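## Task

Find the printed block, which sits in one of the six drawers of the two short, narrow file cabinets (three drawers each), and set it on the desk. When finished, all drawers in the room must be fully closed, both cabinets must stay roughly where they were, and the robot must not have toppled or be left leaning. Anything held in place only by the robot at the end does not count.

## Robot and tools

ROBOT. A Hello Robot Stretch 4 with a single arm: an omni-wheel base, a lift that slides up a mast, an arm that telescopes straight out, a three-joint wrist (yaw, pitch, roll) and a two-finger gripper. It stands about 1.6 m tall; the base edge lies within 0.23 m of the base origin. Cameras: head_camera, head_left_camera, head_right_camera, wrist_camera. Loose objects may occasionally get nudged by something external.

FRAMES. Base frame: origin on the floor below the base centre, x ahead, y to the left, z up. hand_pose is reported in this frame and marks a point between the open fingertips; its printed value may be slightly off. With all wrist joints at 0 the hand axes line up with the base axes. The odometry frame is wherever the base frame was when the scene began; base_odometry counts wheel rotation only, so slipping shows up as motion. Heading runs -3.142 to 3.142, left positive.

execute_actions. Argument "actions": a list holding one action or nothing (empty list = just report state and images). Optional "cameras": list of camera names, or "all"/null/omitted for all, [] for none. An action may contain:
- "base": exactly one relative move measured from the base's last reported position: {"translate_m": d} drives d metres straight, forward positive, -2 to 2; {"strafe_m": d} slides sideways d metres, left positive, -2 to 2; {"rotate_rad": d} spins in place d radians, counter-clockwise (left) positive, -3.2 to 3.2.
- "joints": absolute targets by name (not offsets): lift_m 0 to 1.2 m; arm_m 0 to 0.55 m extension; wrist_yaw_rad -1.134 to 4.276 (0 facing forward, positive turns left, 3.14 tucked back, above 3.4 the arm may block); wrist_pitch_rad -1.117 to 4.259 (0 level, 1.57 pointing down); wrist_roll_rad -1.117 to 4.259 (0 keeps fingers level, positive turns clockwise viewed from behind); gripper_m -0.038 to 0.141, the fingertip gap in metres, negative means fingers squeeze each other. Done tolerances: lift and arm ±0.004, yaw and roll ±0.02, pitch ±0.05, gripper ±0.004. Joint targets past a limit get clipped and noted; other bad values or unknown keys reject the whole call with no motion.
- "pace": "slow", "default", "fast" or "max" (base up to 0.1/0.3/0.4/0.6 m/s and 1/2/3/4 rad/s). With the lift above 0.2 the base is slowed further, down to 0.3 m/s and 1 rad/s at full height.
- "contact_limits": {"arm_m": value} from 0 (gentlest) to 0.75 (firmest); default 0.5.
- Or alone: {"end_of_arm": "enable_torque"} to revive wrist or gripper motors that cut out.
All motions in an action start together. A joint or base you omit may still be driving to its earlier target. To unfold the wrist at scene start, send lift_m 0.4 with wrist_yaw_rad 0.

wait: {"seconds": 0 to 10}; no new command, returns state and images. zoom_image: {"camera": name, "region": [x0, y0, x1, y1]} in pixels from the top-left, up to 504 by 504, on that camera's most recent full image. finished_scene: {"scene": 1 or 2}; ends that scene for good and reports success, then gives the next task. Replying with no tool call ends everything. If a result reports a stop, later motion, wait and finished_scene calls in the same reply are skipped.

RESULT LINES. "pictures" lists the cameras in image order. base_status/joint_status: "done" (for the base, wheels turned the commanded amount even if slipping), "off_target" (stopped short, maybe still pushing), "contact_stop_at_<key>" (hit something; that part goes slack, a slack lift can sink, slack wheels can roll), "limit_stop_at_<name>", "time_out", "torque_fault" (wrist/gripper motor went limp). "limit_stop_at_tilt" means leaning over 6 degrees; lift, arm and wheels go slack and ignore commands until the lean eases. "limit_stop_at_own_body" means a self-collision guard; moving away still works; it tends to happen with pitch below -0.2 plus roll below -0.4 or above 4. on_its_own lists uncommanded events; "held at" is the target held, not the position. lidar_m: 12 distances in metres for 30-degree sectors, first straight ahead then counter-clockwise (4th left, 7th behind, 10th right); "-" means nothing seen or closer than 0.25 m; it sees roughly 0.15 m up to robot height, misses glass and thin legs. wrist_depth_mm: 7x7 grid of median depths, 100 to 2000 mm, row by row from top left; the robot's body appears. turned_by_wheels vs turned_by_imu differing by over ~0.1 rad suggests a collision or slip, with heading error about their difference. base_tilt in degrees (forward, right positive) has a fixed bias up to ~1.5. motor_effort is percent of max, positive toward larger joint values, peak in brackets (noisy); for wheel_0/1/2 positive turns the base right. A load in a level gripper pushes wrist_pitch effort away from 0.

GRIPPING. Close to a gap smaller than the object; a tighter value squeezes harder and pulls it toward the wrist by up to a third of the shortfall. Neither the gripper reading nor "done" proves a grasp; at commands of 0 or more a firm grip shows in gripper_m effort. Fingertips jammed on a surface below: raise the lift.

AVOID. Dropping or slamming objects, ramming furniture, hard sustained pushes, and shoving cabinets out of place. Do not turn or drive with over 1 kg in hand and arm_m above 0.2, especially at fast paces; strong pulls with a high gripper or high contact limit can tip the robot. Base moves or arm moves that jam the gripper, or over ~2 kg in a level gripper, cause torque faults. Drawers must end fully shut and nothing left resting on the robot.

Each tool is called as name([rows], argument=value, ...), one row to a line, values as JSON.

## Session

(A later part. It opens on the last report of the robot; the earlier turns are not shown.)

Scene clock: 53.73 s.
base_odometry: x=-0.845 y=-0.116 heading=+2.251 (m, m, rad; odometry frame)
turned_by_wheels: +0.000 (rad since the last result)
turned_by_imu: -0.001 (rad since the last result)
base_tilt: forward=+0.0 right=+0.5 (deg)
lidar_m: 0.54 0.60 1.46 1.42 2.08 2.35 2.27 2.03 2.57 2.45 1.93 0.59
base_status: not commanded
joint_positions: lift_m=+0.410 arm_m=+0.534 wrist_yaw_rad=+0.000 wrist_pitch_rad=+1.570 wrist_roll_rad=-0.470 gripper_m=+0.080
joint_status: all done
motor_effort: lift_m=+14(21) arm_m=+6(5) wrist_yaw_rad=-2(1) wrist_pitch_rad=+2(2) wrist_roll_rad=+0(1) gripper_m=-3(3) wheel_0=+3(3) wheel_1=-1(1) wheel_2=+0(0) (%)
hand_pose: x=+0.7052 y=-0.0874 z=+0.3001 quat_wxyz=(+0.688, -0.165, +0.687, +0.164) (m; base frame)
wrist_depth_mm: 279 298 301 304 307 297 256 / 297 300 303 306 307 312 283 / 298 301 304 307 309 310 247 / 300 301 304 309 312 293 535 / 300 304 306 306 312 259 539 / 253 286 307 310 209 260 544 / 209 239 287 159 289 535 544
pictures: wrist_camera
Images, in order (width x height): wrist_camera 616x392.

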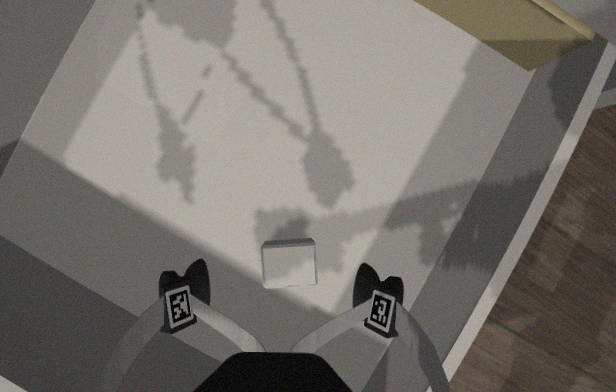

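execute_actions([
  {"joints":{"lift_m":0.355,"gripper_m":0.065},"pace":"slow"},
], cameras=["wrist_camera"])

execute_actions([
  {"joints":{"gripper_m":0.005}},
], cameras=["wrist_camera"])

execute_actions([
  {"joints":{"lift_m":0.55}},
], cameras=["wrist_camera","head_left_camera"])

Scene clock: 55.50 s.
base_odometry: x=-0.845 y=-0.116 heading=+2.251 (m, m, rad; odometry frame)
turned_by_wheels: +0.000 (rad since the last result)
turned_by_imu: -0.001 (rad since the last result)
base_tilt: forward=+0.0 right=+0.5 (deg)
lidar_m: 0.55 0.59 1.47 1.43 2.09 2.32 2.26 2.04 2.59 2.46 1.96 0.58
base_status: not commanded
joint_positions: lift_m=+0.355 arm_m=+0.534 wrist_yaw_rad=+0.000 wrist_pitch_rad=+1.570 wrist_roll_rad=-0.470 gripper_m=+0.065
joint_status: all done
motor_effort: lift_m=+14(13) arm_m=+6(5) wrist_yaw_rad=-1(1) wrist_pitch_rad=+2(2) wrist_roll_rad=-1(2) gripper_m=-4(1) wheel_0=+3(3) wheel_1=-1(1) wheel_2=+0(0) (%)
hand_pose: x=+0.7052 y=-0.0874 z=+0.2451 quat_wxyz=(+0.688, -0.165, +0.687, +0.164) (m; base frame)
wrist_depth_mm: 245 246 248 250 253 256 255 / 245 246 249 251 253 256 258 / 245 248 251 252 255 257 245 / 246 249 250 253 255 257 217 / 247 250 252 253 255 252 195 / 247 250 215 226 256 220 181 / 210 236 252 161 257 197 484
pictures: wrist_camera
Images, in order (width x height): wrist_camera 616x392.

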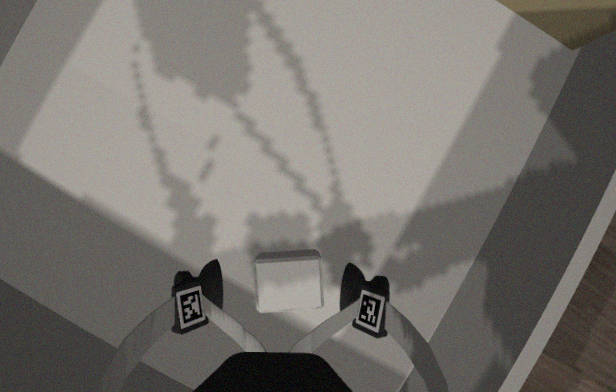

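Scene clock: 56.90 s.
base_odometry: x=-0.845 y=-0.116 heading=+2.251 (m, m, rad; odometry frame)
turned_by_wheels: +0.000 (rad since the last result)
turned_by_imu: +0.000 (rad since the last result)
base_tilt: forward=+0.0 right=+0.6 (deg)
lidar_m: 0.55 0.59 1.49 1.40 2.08 2.33 2.27 2.05 2.54 2.46 1.93 0.61
base_status: not commanded
joint_positions: lift_m=+0.355 arm_m=+0.534 wrist_yaw_rad=+0.000 wrist_pitch_rad=+1.570 wrist_roll_rad=-0.470 gripper_m=+0.005
joint_status: all done
motor_effort: lift_m=+14(14) arm_m=+6(6) wrist_yaw_rad=-1(1) wrist_pitch_rad=+2(2) wrist_roll_rad=-1(2) gripper_m=-21(17) wheel_0=+3(3) wheel_1=-1(1) wheel_2=+0(0) (%)
hand_pose: x=+0.7052 y=-0.0874 z=+0.2451 quat_wxyz=(+0.688, -0.165, +0.687, +0.164) (m; base frame)
wrist_depth_mm: 243 245 248 251 253 255 255 / 244 247 249 252 254 256 257 / 245 248 250 252 254 257 246 / 246 248 251 253 255 257 217 / 247 249 252 253 257 253 195 / 247 250 195 217 256 220 181 / 209 233 252 254 257 188 484
pictures: wrist_camera
Images, in order (width x height): wrist_camera 616x392.

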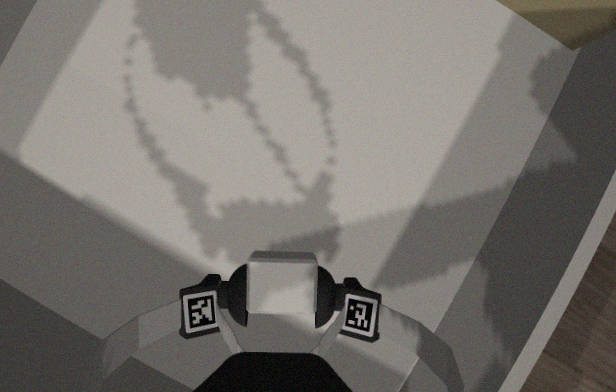

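Scene clock: 58.80 s.
base_odometry: x=-0.845 y=-0.116 heading=+2.251 (m, m, rad; odometry frame)
turned_by_wheels: +0.000 (rad since the last result)
turned_by_imu: -0.001 (rad since the last result)
base_tilt: forward=+0.0 right=+0.5 (deg)
lidar_m: 0.56 0.60 1.47 1.42 2.08 2.32 2.26 2.04 2.54 2.46 1.91 0.58
base_status: not commanded
joint_positions: lift_m=+0.550 arm_m=+0.534 wrist_yaw_rad=+0.000 wrist_pitch_rad=+1.570 wrist_roll_rad=-0.470 gripper_m=+0.005
joint_status: all done
motor_effort: lift_m=+23(23) arm_m=+6(5) wrist_yaw_rad=-1(1) wrist_pitch_rad=+2(2) wrist_roll_rad=-1(1) gripper_m=-21(19) wheel_0=+3(3) wheel_1=-1(1) wheel_2=+0(0) (%)
hand_pose: x=+0.7052 y=-0.0874 z=+0.4394 quat_wxyz=(+0.688, -0.165, +0.687, +0.164) (m; base frame)
wrist_depth_mm: 634 404 436 442 242 233 206 / 634 421 439 445 442 282 246 / 384 436 439 445 445 427 676 / 394 436 442 445 449 676 676 / 334 427 445 445 449 668 676 / 647 312 195 216 368 676 683 / 647 484 315 366 668 676 683
pictures: head_left_camera, wrist_camera
Images, in order (width x height): head_left_camera 420x672, wrist_camera 616x392.

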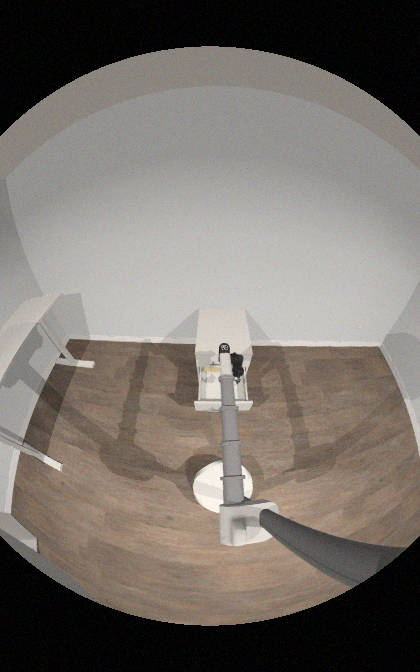

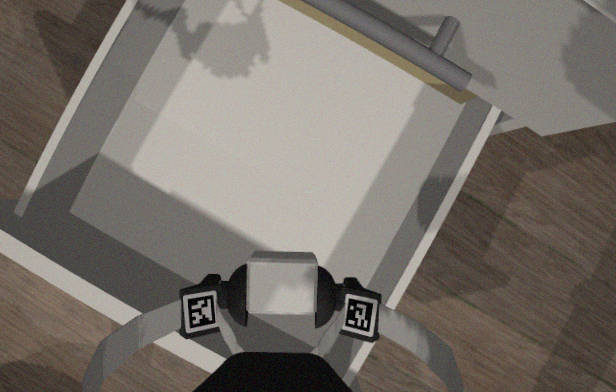

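execute_actions([
  {"base":{"translate_m":-0.1},"joints":{"arm_m":0.13,"wrist_roll_rad":0}},
], cameras=[])

execute_actions([
  {"joints":{"wrist_pitch_rad":0,"lift_m":0.14}},
], cameras=["wrist_camera"])

execute_actions([
  {"joints":{"arm_m":0.52},"contact_limits":{"arm_m":0.2},"pace":"slow"},
], cameras=["wrist_camera","head_camera"])

Scene clock: 61.73 s.
base_odometry: x=-0.782 y=-0.194 heading=+2.250 (m, m, rad; odometry frame)
turned_by_wheels: +0.000 (rad since the last result)
turned_by_imu: -0.001 (rad since the last result)
base_tilt: forward=+0.0 right=+0.5 (deg)
lidar_m: 0.64 0.73 1.52 1.43 2.03 2.22 2.18 1.96 2.53 2.45 2.05 0.71
base_status: done
joint_positions: lift_m=+0.550 arm_m=+0.131 wrist_yaw_rad=+0.000 wrist_pitch_rad=+1.570 wrist_roll_rad=+0.000 gripper_m=+0.005
joint_status: all done
motor_effort: lift_m=+23(23) arm_m=-5(7) wrist_yaw_rad=-1(1) wrist_pitch_rad=+0(0) wrist_roll_rad=+0(3) gripper_m=-19(20) wheel_0=-2(11) wheel_1=-3(7) wheel_2=+0(9) (%)
hand_pose: x=+0.3020 y=-0.0874 z=+0.4394 quat_wxyz=(+0.707, +0.000, +0.707, +0.000) (m; base frame)
wrist_depth_mm: 634 640 647 654 661 676 676 / 634 640 647 661 668 668 683 / 634 640 647 654 661 668 668 / 640 640 654 661 661 676 691 / 640 640 647 661 676 676 668 / 640 647 195 216 668 676 683 / 647 449 449 452 676 683 691
pictures: none
No camera images: the call's "cameras" was empty. Leave "cameras" out to get every camera's image.

Scene clock: 64.37 s.
base_odometry: x=-0.782 y=-0.194 heading=+2.250 (m, m, rad; odometry frame)
turned_by_wheels: +0.000 (rad since the last result)
turned_by_imu: -0.001 (rad since the last result)
base_tilt: forward=+0.0 right=+0.5 (deg)
lidar_m: 0.63 0.75 1.49 1.43 2.03 2.22 2.17 1.95 2.56 2.45 2.06 0.69
base_status: not commanded
joint_positions: lift_m=+0.140 arm_m=+0.131 wrist_yaw_rad=+0.000 wrist_pitch_rad=+0.003 wrist_roll_rad=+0.000 gripper_m=+0.005
joint_status: all done
motor_effort: lift_m=+14(20) arm_m=-6(6) wrist_yaw_rad=-1(1) wrist_pitch_rad=-8(13) wrist_roll_rad=+0(0) gripper_m=-19(20) wheel_0=-2(2) wheel_1=-3(2) wheel_2=+0(0) (%)
hand_pose: x=+0.5903 y=-0.0874 z=+0.3176 quat_wxyz=(+1.000, +0.000, +0.002, +0.000) (m; base frame)
wrist_depth_mm: 1160 1138 1138 1138 1160 1160 1160 / 1160 1138 1182 1160 1160 1160 1160 / 1160 627 627 634 1160 1160 1160 / 1160 621 627 627 1182 1160 1182 / 319 322 324 324 329 1182 1182 / 320 291 195 216 329 1160 1160 / 322 325 325 329 330 778 809
pictures: wrist_camera
Images, in order (width x height): wrist_camera 616x392.

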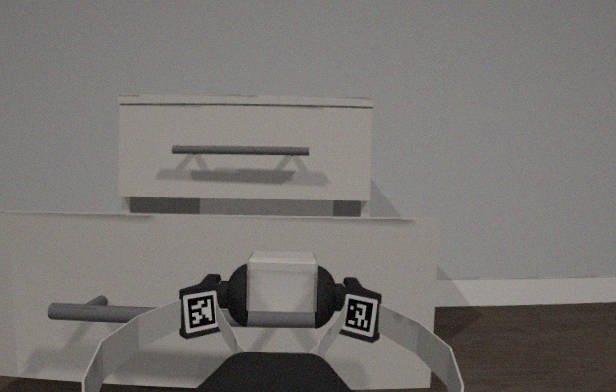

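Scene clock: 69.53 s.
base_odometry: x=-0.782 y=-0.194 heading=+2.250 (m, m, rad; odometry frame)
turned_by_wheels: +0.000 (rad since the last result)
turned_by_imu: -0.002 (rad since the last result)
base_tilt: forward=+0.0 right=+0.5 (deg)
lidar_m: 0.95 1.64 1.47 1.41 2.05 2.24 2.17 1.94 2.54 2.44 2.05 1.55
base_status: not commanded
joint_positions: lift_m=+0.140 arm_m=+0.519 wrist_yaw_rad=+0.000 wrist_pitch_rad=+0.002 wrist_roll_rad=+0.000 gripper_m=+0.005
joint_status: all done
motor_effort: lift_m=+14(14) arm_m=+6(10) wrist_yaw_rad=+0(8) wrist_pitch_rad=-6(8) wrist_roll_rad=+0(0) gripper_m=-19(22) wheel_0=-2(2) wheel_1=-3(3) wheel_2=-1(1) (%)
contact_limits: arm_m 0.2
hand_pose: x=+0.9784 y=-0.0875 z=+0.3179 quat_wxyz=(+1.000, +0.000, +0.001, +0.000) (m; base frame)
wrist_depth_mm: 244 246 249 250 252 254 788 / 245 247 248 251 253 253 788 / 247 249 250 252 255 255 798 / 248 249 252 252 255 255 809 / 249 251 252 253 255 257 798 / 250 251 195 216 256 259 809 / 219 216 218 218 257 259 788
pictures: head_camera, wrist_camera
Images, in order (width x height): head_camera 420x560, wrist_camera 616x392.

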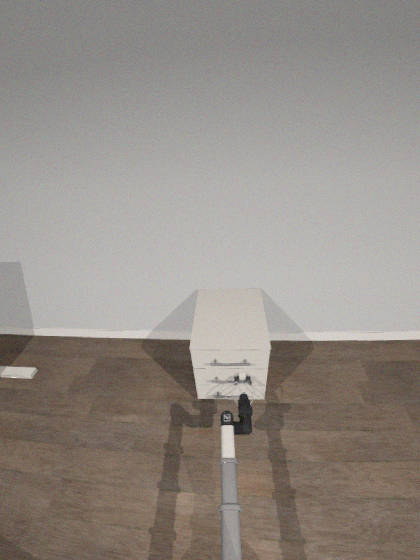

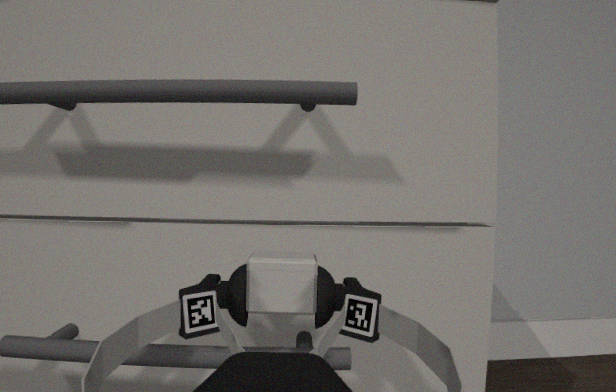

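execute_actions([
  {"joints":{"arm_m":0.3},"base":{"translate_m":0.1}},
], cameras=[])

execute_actions([
  {"joints":{"lift_m":0.6,"arm_m":0.2},"pace":"fast"},
], cameras=[])

execute_actions([
  {"base":{"rotate_rad":1.5},"joints":{"lift_m":1.2,"wrist_pitch_rad":1.57}},
], cameras=[])

execute_actions([
  {"base":{"translate_m":0.85}},
], cameras=["wrist_camera","head_right_camera","head_left_camera"])

Scene clock: 71.77 s.
base_odometry: x=-0.845 y=-0.116 heading=+2.251 (m, m, rad; odometry frame)
turned_by_wheels: +0.001 (rad since the last result)
turned_by_imu: -0.001 (rad since the last result)
base_tilt: forward=+0.0 right=+0.5 (deg)
lidar_m: 0.84 1.52 1.49 1.41 2.10 2.34 2.28 2.04 2.56 2.44 1.95 1.47
base_status: done
joint_positions: lift_m=+0.140 arm_m=+0.301 wrist_yaw_rad=+0.000 wrist_pitch_rad=+0.003 wrist_roll_rad=+0.000 gripper_m=+0.005
joint_status: all done
motor_effort: lift_m=+14(14) arm_m=-6(5) wrist_yaw_rad=-1(2) wrist_pitch_rad=-6(6) wrist_roll_rad=+1(0) gripper_m=-21(19) wheel_0=+4(7) wheel_1=+3(7) wheel_2=-1(10) (%)
hand_pose: x=+0.7604 y=-0.0874 z=+0.3178 quat_wxyz=(+1.000, +0.000, +0.001, +0.000) (m; base frame)
wrist_depth_mm: 364 627 634 634 634 904 891 / 359 362 362 366 368 904 891 / 359 364 364 368 368 904 917 / 362 366 368 368 370 917 891 / 364 364 368 373 375 917 904 / 366 330 195 216 373 917 917 / 366 368 370 373 375 778 809
pictures: none
No camera images: the call's "cameras" was empty. Leave "cameras" out to get every camera's image.

Scene clock: 74.00 s.
base_odometry: x=-0.845 y=-0.116 heading=+2.251 (m, m, rad; odometry frame)
turned_by_wheels: +0.000 (rad since the last result)
turned_by_imu: -0.001 (rad since the last result)
base_tilt: forward=+0.0 right=+0.5 (deg)
lidar_m: 0.85 1.52 1.45 1.42 2.08 2.33 2.26 2.04 2.57 2.46 1.95 1.45
base_status: not commanded
joint_positions: lift_m=+0.600 arm_m=+0.201 wrist_yaw_rad=+0.000 wrist_pitch_rad=+0.003 wrist_roll_rad=+0.000 gripper_m=+0.005
joint_status: all done
motor_effort: lift_m=+22(24) arm_m=-5(7) wrist_yaw_rad=-1(1) wrist_pitch_rad=-7(7) wrist_roll_rad=-1(1) gripper_m=-20(23) wheel_0=+4(4) wheel_1=+3(3) wheel_2=+0(0) (%)
hand_pose: x=+0.6603 y=-0.0875 z=+0.7771 quat_wxyz=(+1.000, +0.000, +0.001, +0.000) (m; base frame)
wrist_depth_mm: 991 1008 991 991 991 976 1008 / 991 976 1008 991 1008 1008 991 / 991 991 991 1008 991 991 1008 / 991 1008 1008 1025 991 991 991 / 1008 1008 991 1008 1025 1025 1025 / 1008 1008 195 216 1025 1008 1025 / 1008 597 654 621 1008 1025 1042
pictures: none
No camera images: the call's "cameras" was empty. Leave "cameras" out to get every camera's image.

Scene clock: 77.30 s.
base_odometry: x=-0.845 y=-0.116 heading=-2.532 (m, m, rad; odometry frame)
turned_by_wheels: +1.500 (rad since the last result)
turned_by_imu: +1.486 (rad since the last result)
base_tilt: forward=+0.0 right=+0.5 (deg)
lidar_m: 1.41 2.07 2.39 2.27 1.98 2.58 2.47 2.07 1.51 0.83 1.48 1.55
base_status: done
joint_positions: lift_m=+1.200 arm_m=+0.201 wrist_yaw_rad=+0.000 wrist_pitch_rad=+1.570 wrist_roll_rad=+0.000 gripper_m=+0.005
joint_status: all done
motor_effort: lift_m=+22(25) arm_m=-5(6) wrist_yaw_rad=-1(0) wrist_pitch_rad=+3(7) wrist_roll_rad=-1(0) gripper_m=-20(20) wheel_0=-1(5) wheel_1=-1(10) wheel_2=+0(9) (%)
hand_pose: x=+0.3722 y=-0.0874 z=+1.0894 quat_wxyz=(+0.708, +0.000, +0.707, +0.000) (m; base frame)
wrist_depth_mm: 1229 1255 1255 1281 1281 1281 1308 / 1229 1255 1255 1281 1308 1308 1308 / 1229 1229 1255 1281 1281 1308 1308 / 1229 1255 1281 1281 1308 1336 1336 / 1229 1255 1281 1281 1281 1336 1182 / 1255 1255 196 216 1281 1336 1078 / 1255 1255 1078 1078 1308 1336 1138
pictures: none
No camera images: the call's "cameras" was empty. Leave "cameras" out to get every camera's image.

Scene clock: 81.63 s.
base_odometry: x=-1.542 y=-0.603 heading=-2.532 (m, m, rad; odometry frame)
turned_by_wheels: +0.000 (rad since the last result)
turned_by_imu: -0.006 (rad since the last result)
base_tilt: forward=+0.0 right=+0.6 (deg)
lidar_m: 0.58 0.59 1.48 2.27 2.38 2.55 3.38 1.26 1.07 1.40 0.89 0.63
base_status: done
joint_positions: lift_m=+1.200 arm_m=+0.201 wrist_yaw_rad=+0.000 wrist_pitch_rad=+1.570 wrist_roll_rad=+0.000 gripper_m=+0.005
joint_status: not commanded
motor_effort: lift_m=+21(22) arm_m=-5(5) wrist_yaw_rad=-1(1) wrist_pitch_rad=+1(3) wrist_roll_rad=+0(0) gripper_m=-21(21) wheel_0=+2(8) wheel_1=+2(6) wheel_2=-2(11) (%)
hand_pose: x=+0.3721 y=-0.0874 z=+1.0895 quat_wxyz=(+0.707, +0.000, +0.707, +0.000) (m; base frame)
wrist_depth_mm: 1229 1255 1281 1255 1308 1308 1281 / 1229 1229 1281 1281 1308 1308 1336 / 1229 1255 1255 1281 1308 1308 1336 / 1255 1255 1281 1281 1308 1308 1336 / 1229 1255 1255 1281 1308 1308 1336 / 1255 1255 195 216 1308 1308 1336 / 1255 1255 1078 1078 1308 1336 1366
pictures: head_left_camera, head_right_camera, wrist_camera
Images, in order (width x height): head_left_camera 420x672, head_right_camera 420x672, wrist_camera 616x392.

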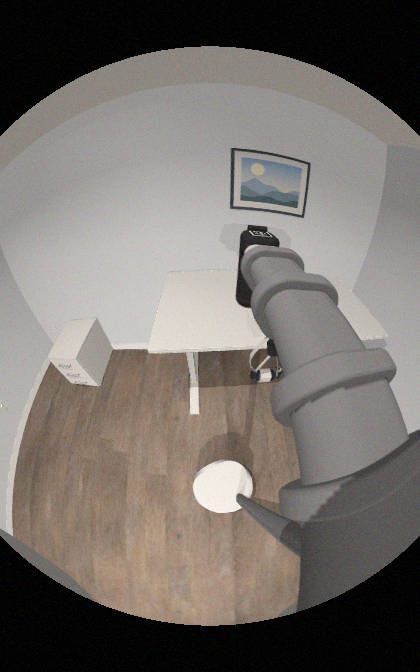

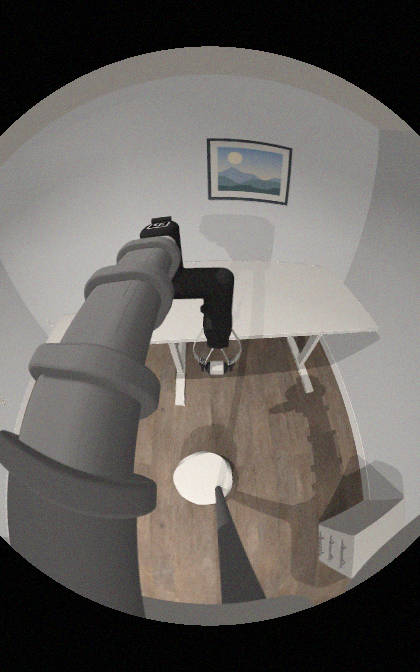

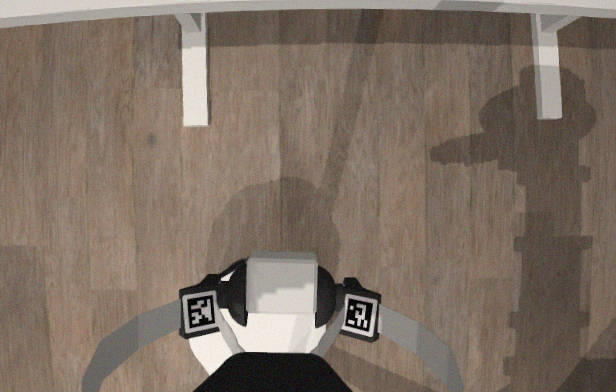

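execute_actions([
  {"base":{"translate_m":0.08},"joints":{"arm_m":0.54}},
], cameras=["wrist_camera"])

Scene clock: 83.97 s.
base_odometry: x=-1.607 y=-0.648 heading=-2.532 (m, m, rad; odometry frame)
turned_by_wheels: +0.000 (rad since the last result)
turned_by_imu: -0.001 (rad since the last result)
base_tilt: forward=+0.1 right=+0.6 (deg)
lidar_m: 0.47 0.51 1.40 2.27 2.39 2.57 3.48 1.22 1.13 1.41 0.78 0.55
base_status: done
joint_positions: lift_m=+1.200 arm_m=+0.539 wrist_yaw_rad=+0.000 wrist_pitch_rad=+1.570 wrist_roll_rad=+0.000 gripper_m=+0.005
joint_status: all done
motor_effort: lift_m=+21(21) arm_m=+6(7) wrist_yaw_rad=-1(2) wrist_pitch_rad=+2(2) wrist_roll_rad=+1(1) gripper_m=-19(20) wheel_0=+3(7) wheel_1=+3(7) wheel_2=-1(10) (%)
hand_pose: x=+0.7102 y=-0.0874 z=+1.0895 quat_wxyz=(+0.707, +0.000, +0.707, +0.000) (m; base frame)
wrist_depth_mm: 347 351 355 357 364 366 370 / 349 351 357 359 364 368 373 / 349 353 357 364 368 368 373 / 351 355 362 364 368 370 375 / 355 355 362 364 368 375 375 / 355 355 195 216 368 375 379 / 357 359 364 364 373 377 377
pictures: wrist_camera
Images, in order (width x height): wrist_camera 616x392.

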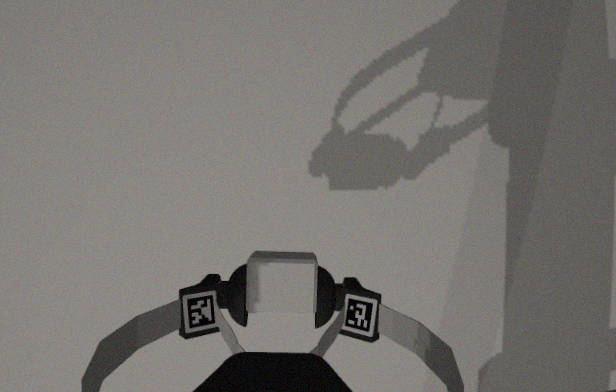

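execute_actions([
  {"joints":{"lift_m":1.088},"pace":"slow"},
], cameras=[])

execute_actions([
  {"joints":{"gripper_m":0.065}},
], cameras=[])

execute_actions([
  {"joints":{"lift_m":1.14}},
], cameras=["wrist_camera","head_right_camera","head_left_camera"])

Scene clock: 86.00 s.
base_odometry: x=-1.607 y=-0.648 heading=-2.532 (m, m, rad; odometry frame)
turned_by_wheels: +0.000 (rad since the last result)
turned_by_imu: -0.001 (rad since the last result)
base_tilt: forward=+0.0 right=+0.5 (deg)
lidar_m: 0.48 0.53 1.44 2.28 2.38 2.58 3.49 1.23 1.14 1.42 0.78 0.53
base_status: not commanded
joint_positions: lift_m=+1.088 arm_m=+0.539 wrist_yaw_rad=+0.000 wrist_pitch_rad=+1.570 wrist_roll_rad=+0.000 gripper_m=+0.005
joint_status: all done
motor_effort: lift_m=+14(21) arm_m=+6(5) wrist_yaw_rad=-1(1) wrist_pitch_rad=+2(2) wrist_roll_rad=+0(0) gripper_m=-19(21) wheel_0=+3(3) wheel_1=+2(3) wheel_2=-2(2) (%)
hand_pose: x=+0.7102 y=-0.0874 z=+0.9781 quat_wxyz=(+0.707, +0.000, +0.707, +0.000) (m; base frame)
wrist_depth_mm: 242 244 248 250 253 256 258 / 244 246 248 251 254 255 258 / 245 247 249 253 255 257 260 / 245 247 250 253 255 258 260 / 245 248 250 254 257 259 262 / 247 249 195 216 255 260 263 / 248 249 252 254 258 262 264
pictures: none
No camera images: the call's "cameras" was empty. Leave "cameras" out to get every camera's image.

Scene clock: 87.40 s.
base_odometry: x=-1.607 y=-0.648 heading=-2.532 (m, m, rad; odometry frame)
turned_by_wheels: +0.000 (rad since the last result)
turned_by_imu: +0.000 (rad since the last result)
base_tilt: forward=+0.0 right=+0.5 (deg)
lidar_m: 0.49 0.52 1.44 2.28 2.36 2.53 3.46 1.24 1.13 1.41 0.77 0.55
base_status: not commanded
joint_positions: lift_m=+1.088 arm_m=+0.539 wrist_yaw_rad=+0.000 wrist_pitch_rad=+1.570 wrist_roll_rad=+0.000 gripper_m=+0.065
joint_status: all done
motor_effort: lift_m=+14(14) arm_m=+6(6) wrist_yaw_rad=-1(1) wrist_pitch_rad=+2(2) wrist_roll_rad=+0(0) gripper_m=-1(20) wheel_0=+3(3) wheel_1=+3(3) wheel_2=-1(2) (%)
hand_pose: x=+0.7102 y=-0.0874 z=+0.9781 quat_wxyz=(+0.707, +0.000, +0.707, +0.000) (m; base frame)
wrist_depth_mm: 242 245 248 250 253 255 258 / 243 245 249 252 253 256 258 / 244 247 250 252 254 257 260 / 245 247 251 253 255 258 260 / 247 249 252 253 257 259 263 / 247 249 214 226 256 260 263 / 248 249 251 161 257 262 265
pictures: none
No camera images: the call's "cameras" was empty. Leave "cameras" out to get every camera's image.

Scene clock: 88.53 s.
base_odometry: x=-1.607 y=-0.648 heading=-2.532 (m, m, rad; odometry frame)
turned_by_wheels: +0.000 (rad since the last result)
turned_by_imu: +0.000 (rad since the last result)
base_tilt: forward=+0.0 right=+0.5 (deg)
lidar_m: 0.48 0.51 1.42 2.27 2.36 2.57 3.48 1.24 1.12 1.42 0.80 0.55
base_status: not commanded
joint_positions: lift_m=+1.140 arm_m=+0.539 wrist_yaw_rad=+0.000 wrist_pitch_rad=+1.570 wrist_roll_rad=+0.000 gripper_m=+0.065
joint_status: all done
motor_effort: lift_m=+22(24) arm_m=+5(5) wrist_yaw_rad=-1(1) wrist_pitch_rad=+2(2) wrist_roll_rad=+0(0) gripper_m=-3(0) wheel_0=+3(3) wheel_1=+3(3) wheel_2=-2(1) (%)
hand_pose: x=+0.7102 y=-0.0874 z=+1.0294 quat_wxyz=(+0.707, +0.000, +0.707, +0.000) (m; base frame)
wrist_depth_mm: 291 293 297 300 304 307 309 / 293 294 298 301 304 309 310 / 293 297 300 303 306 307 312 / 296 296 300 303 306 310 312 / 296 298 301 303 309 310 314 / 296 298 215 304 309 314 317 / 298 300 303 161 307 314 319
pictures: head_left_camera, head_right_camera, wrist_camera
Images, in order (width x height): head_left_camera 420x672, head_right_camera 420x672, wrist_camera 616x392.

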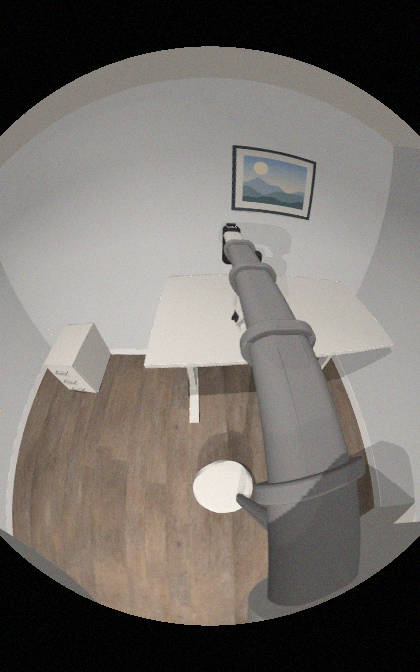

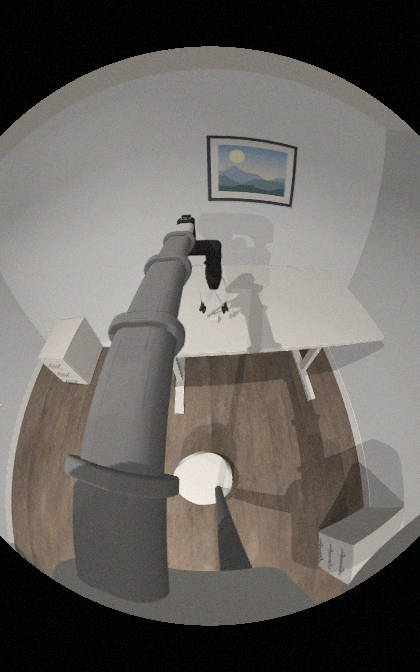

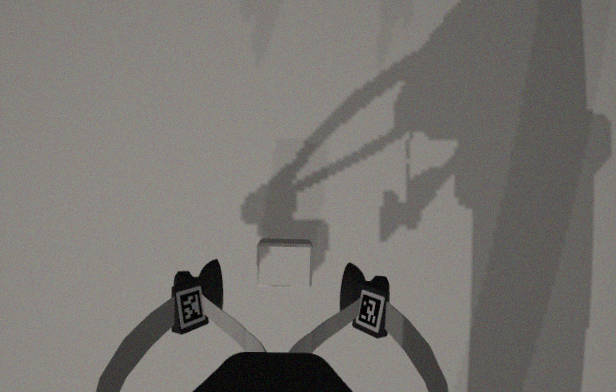

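finished_scene(scene=2)

The scene is finished: the task was done.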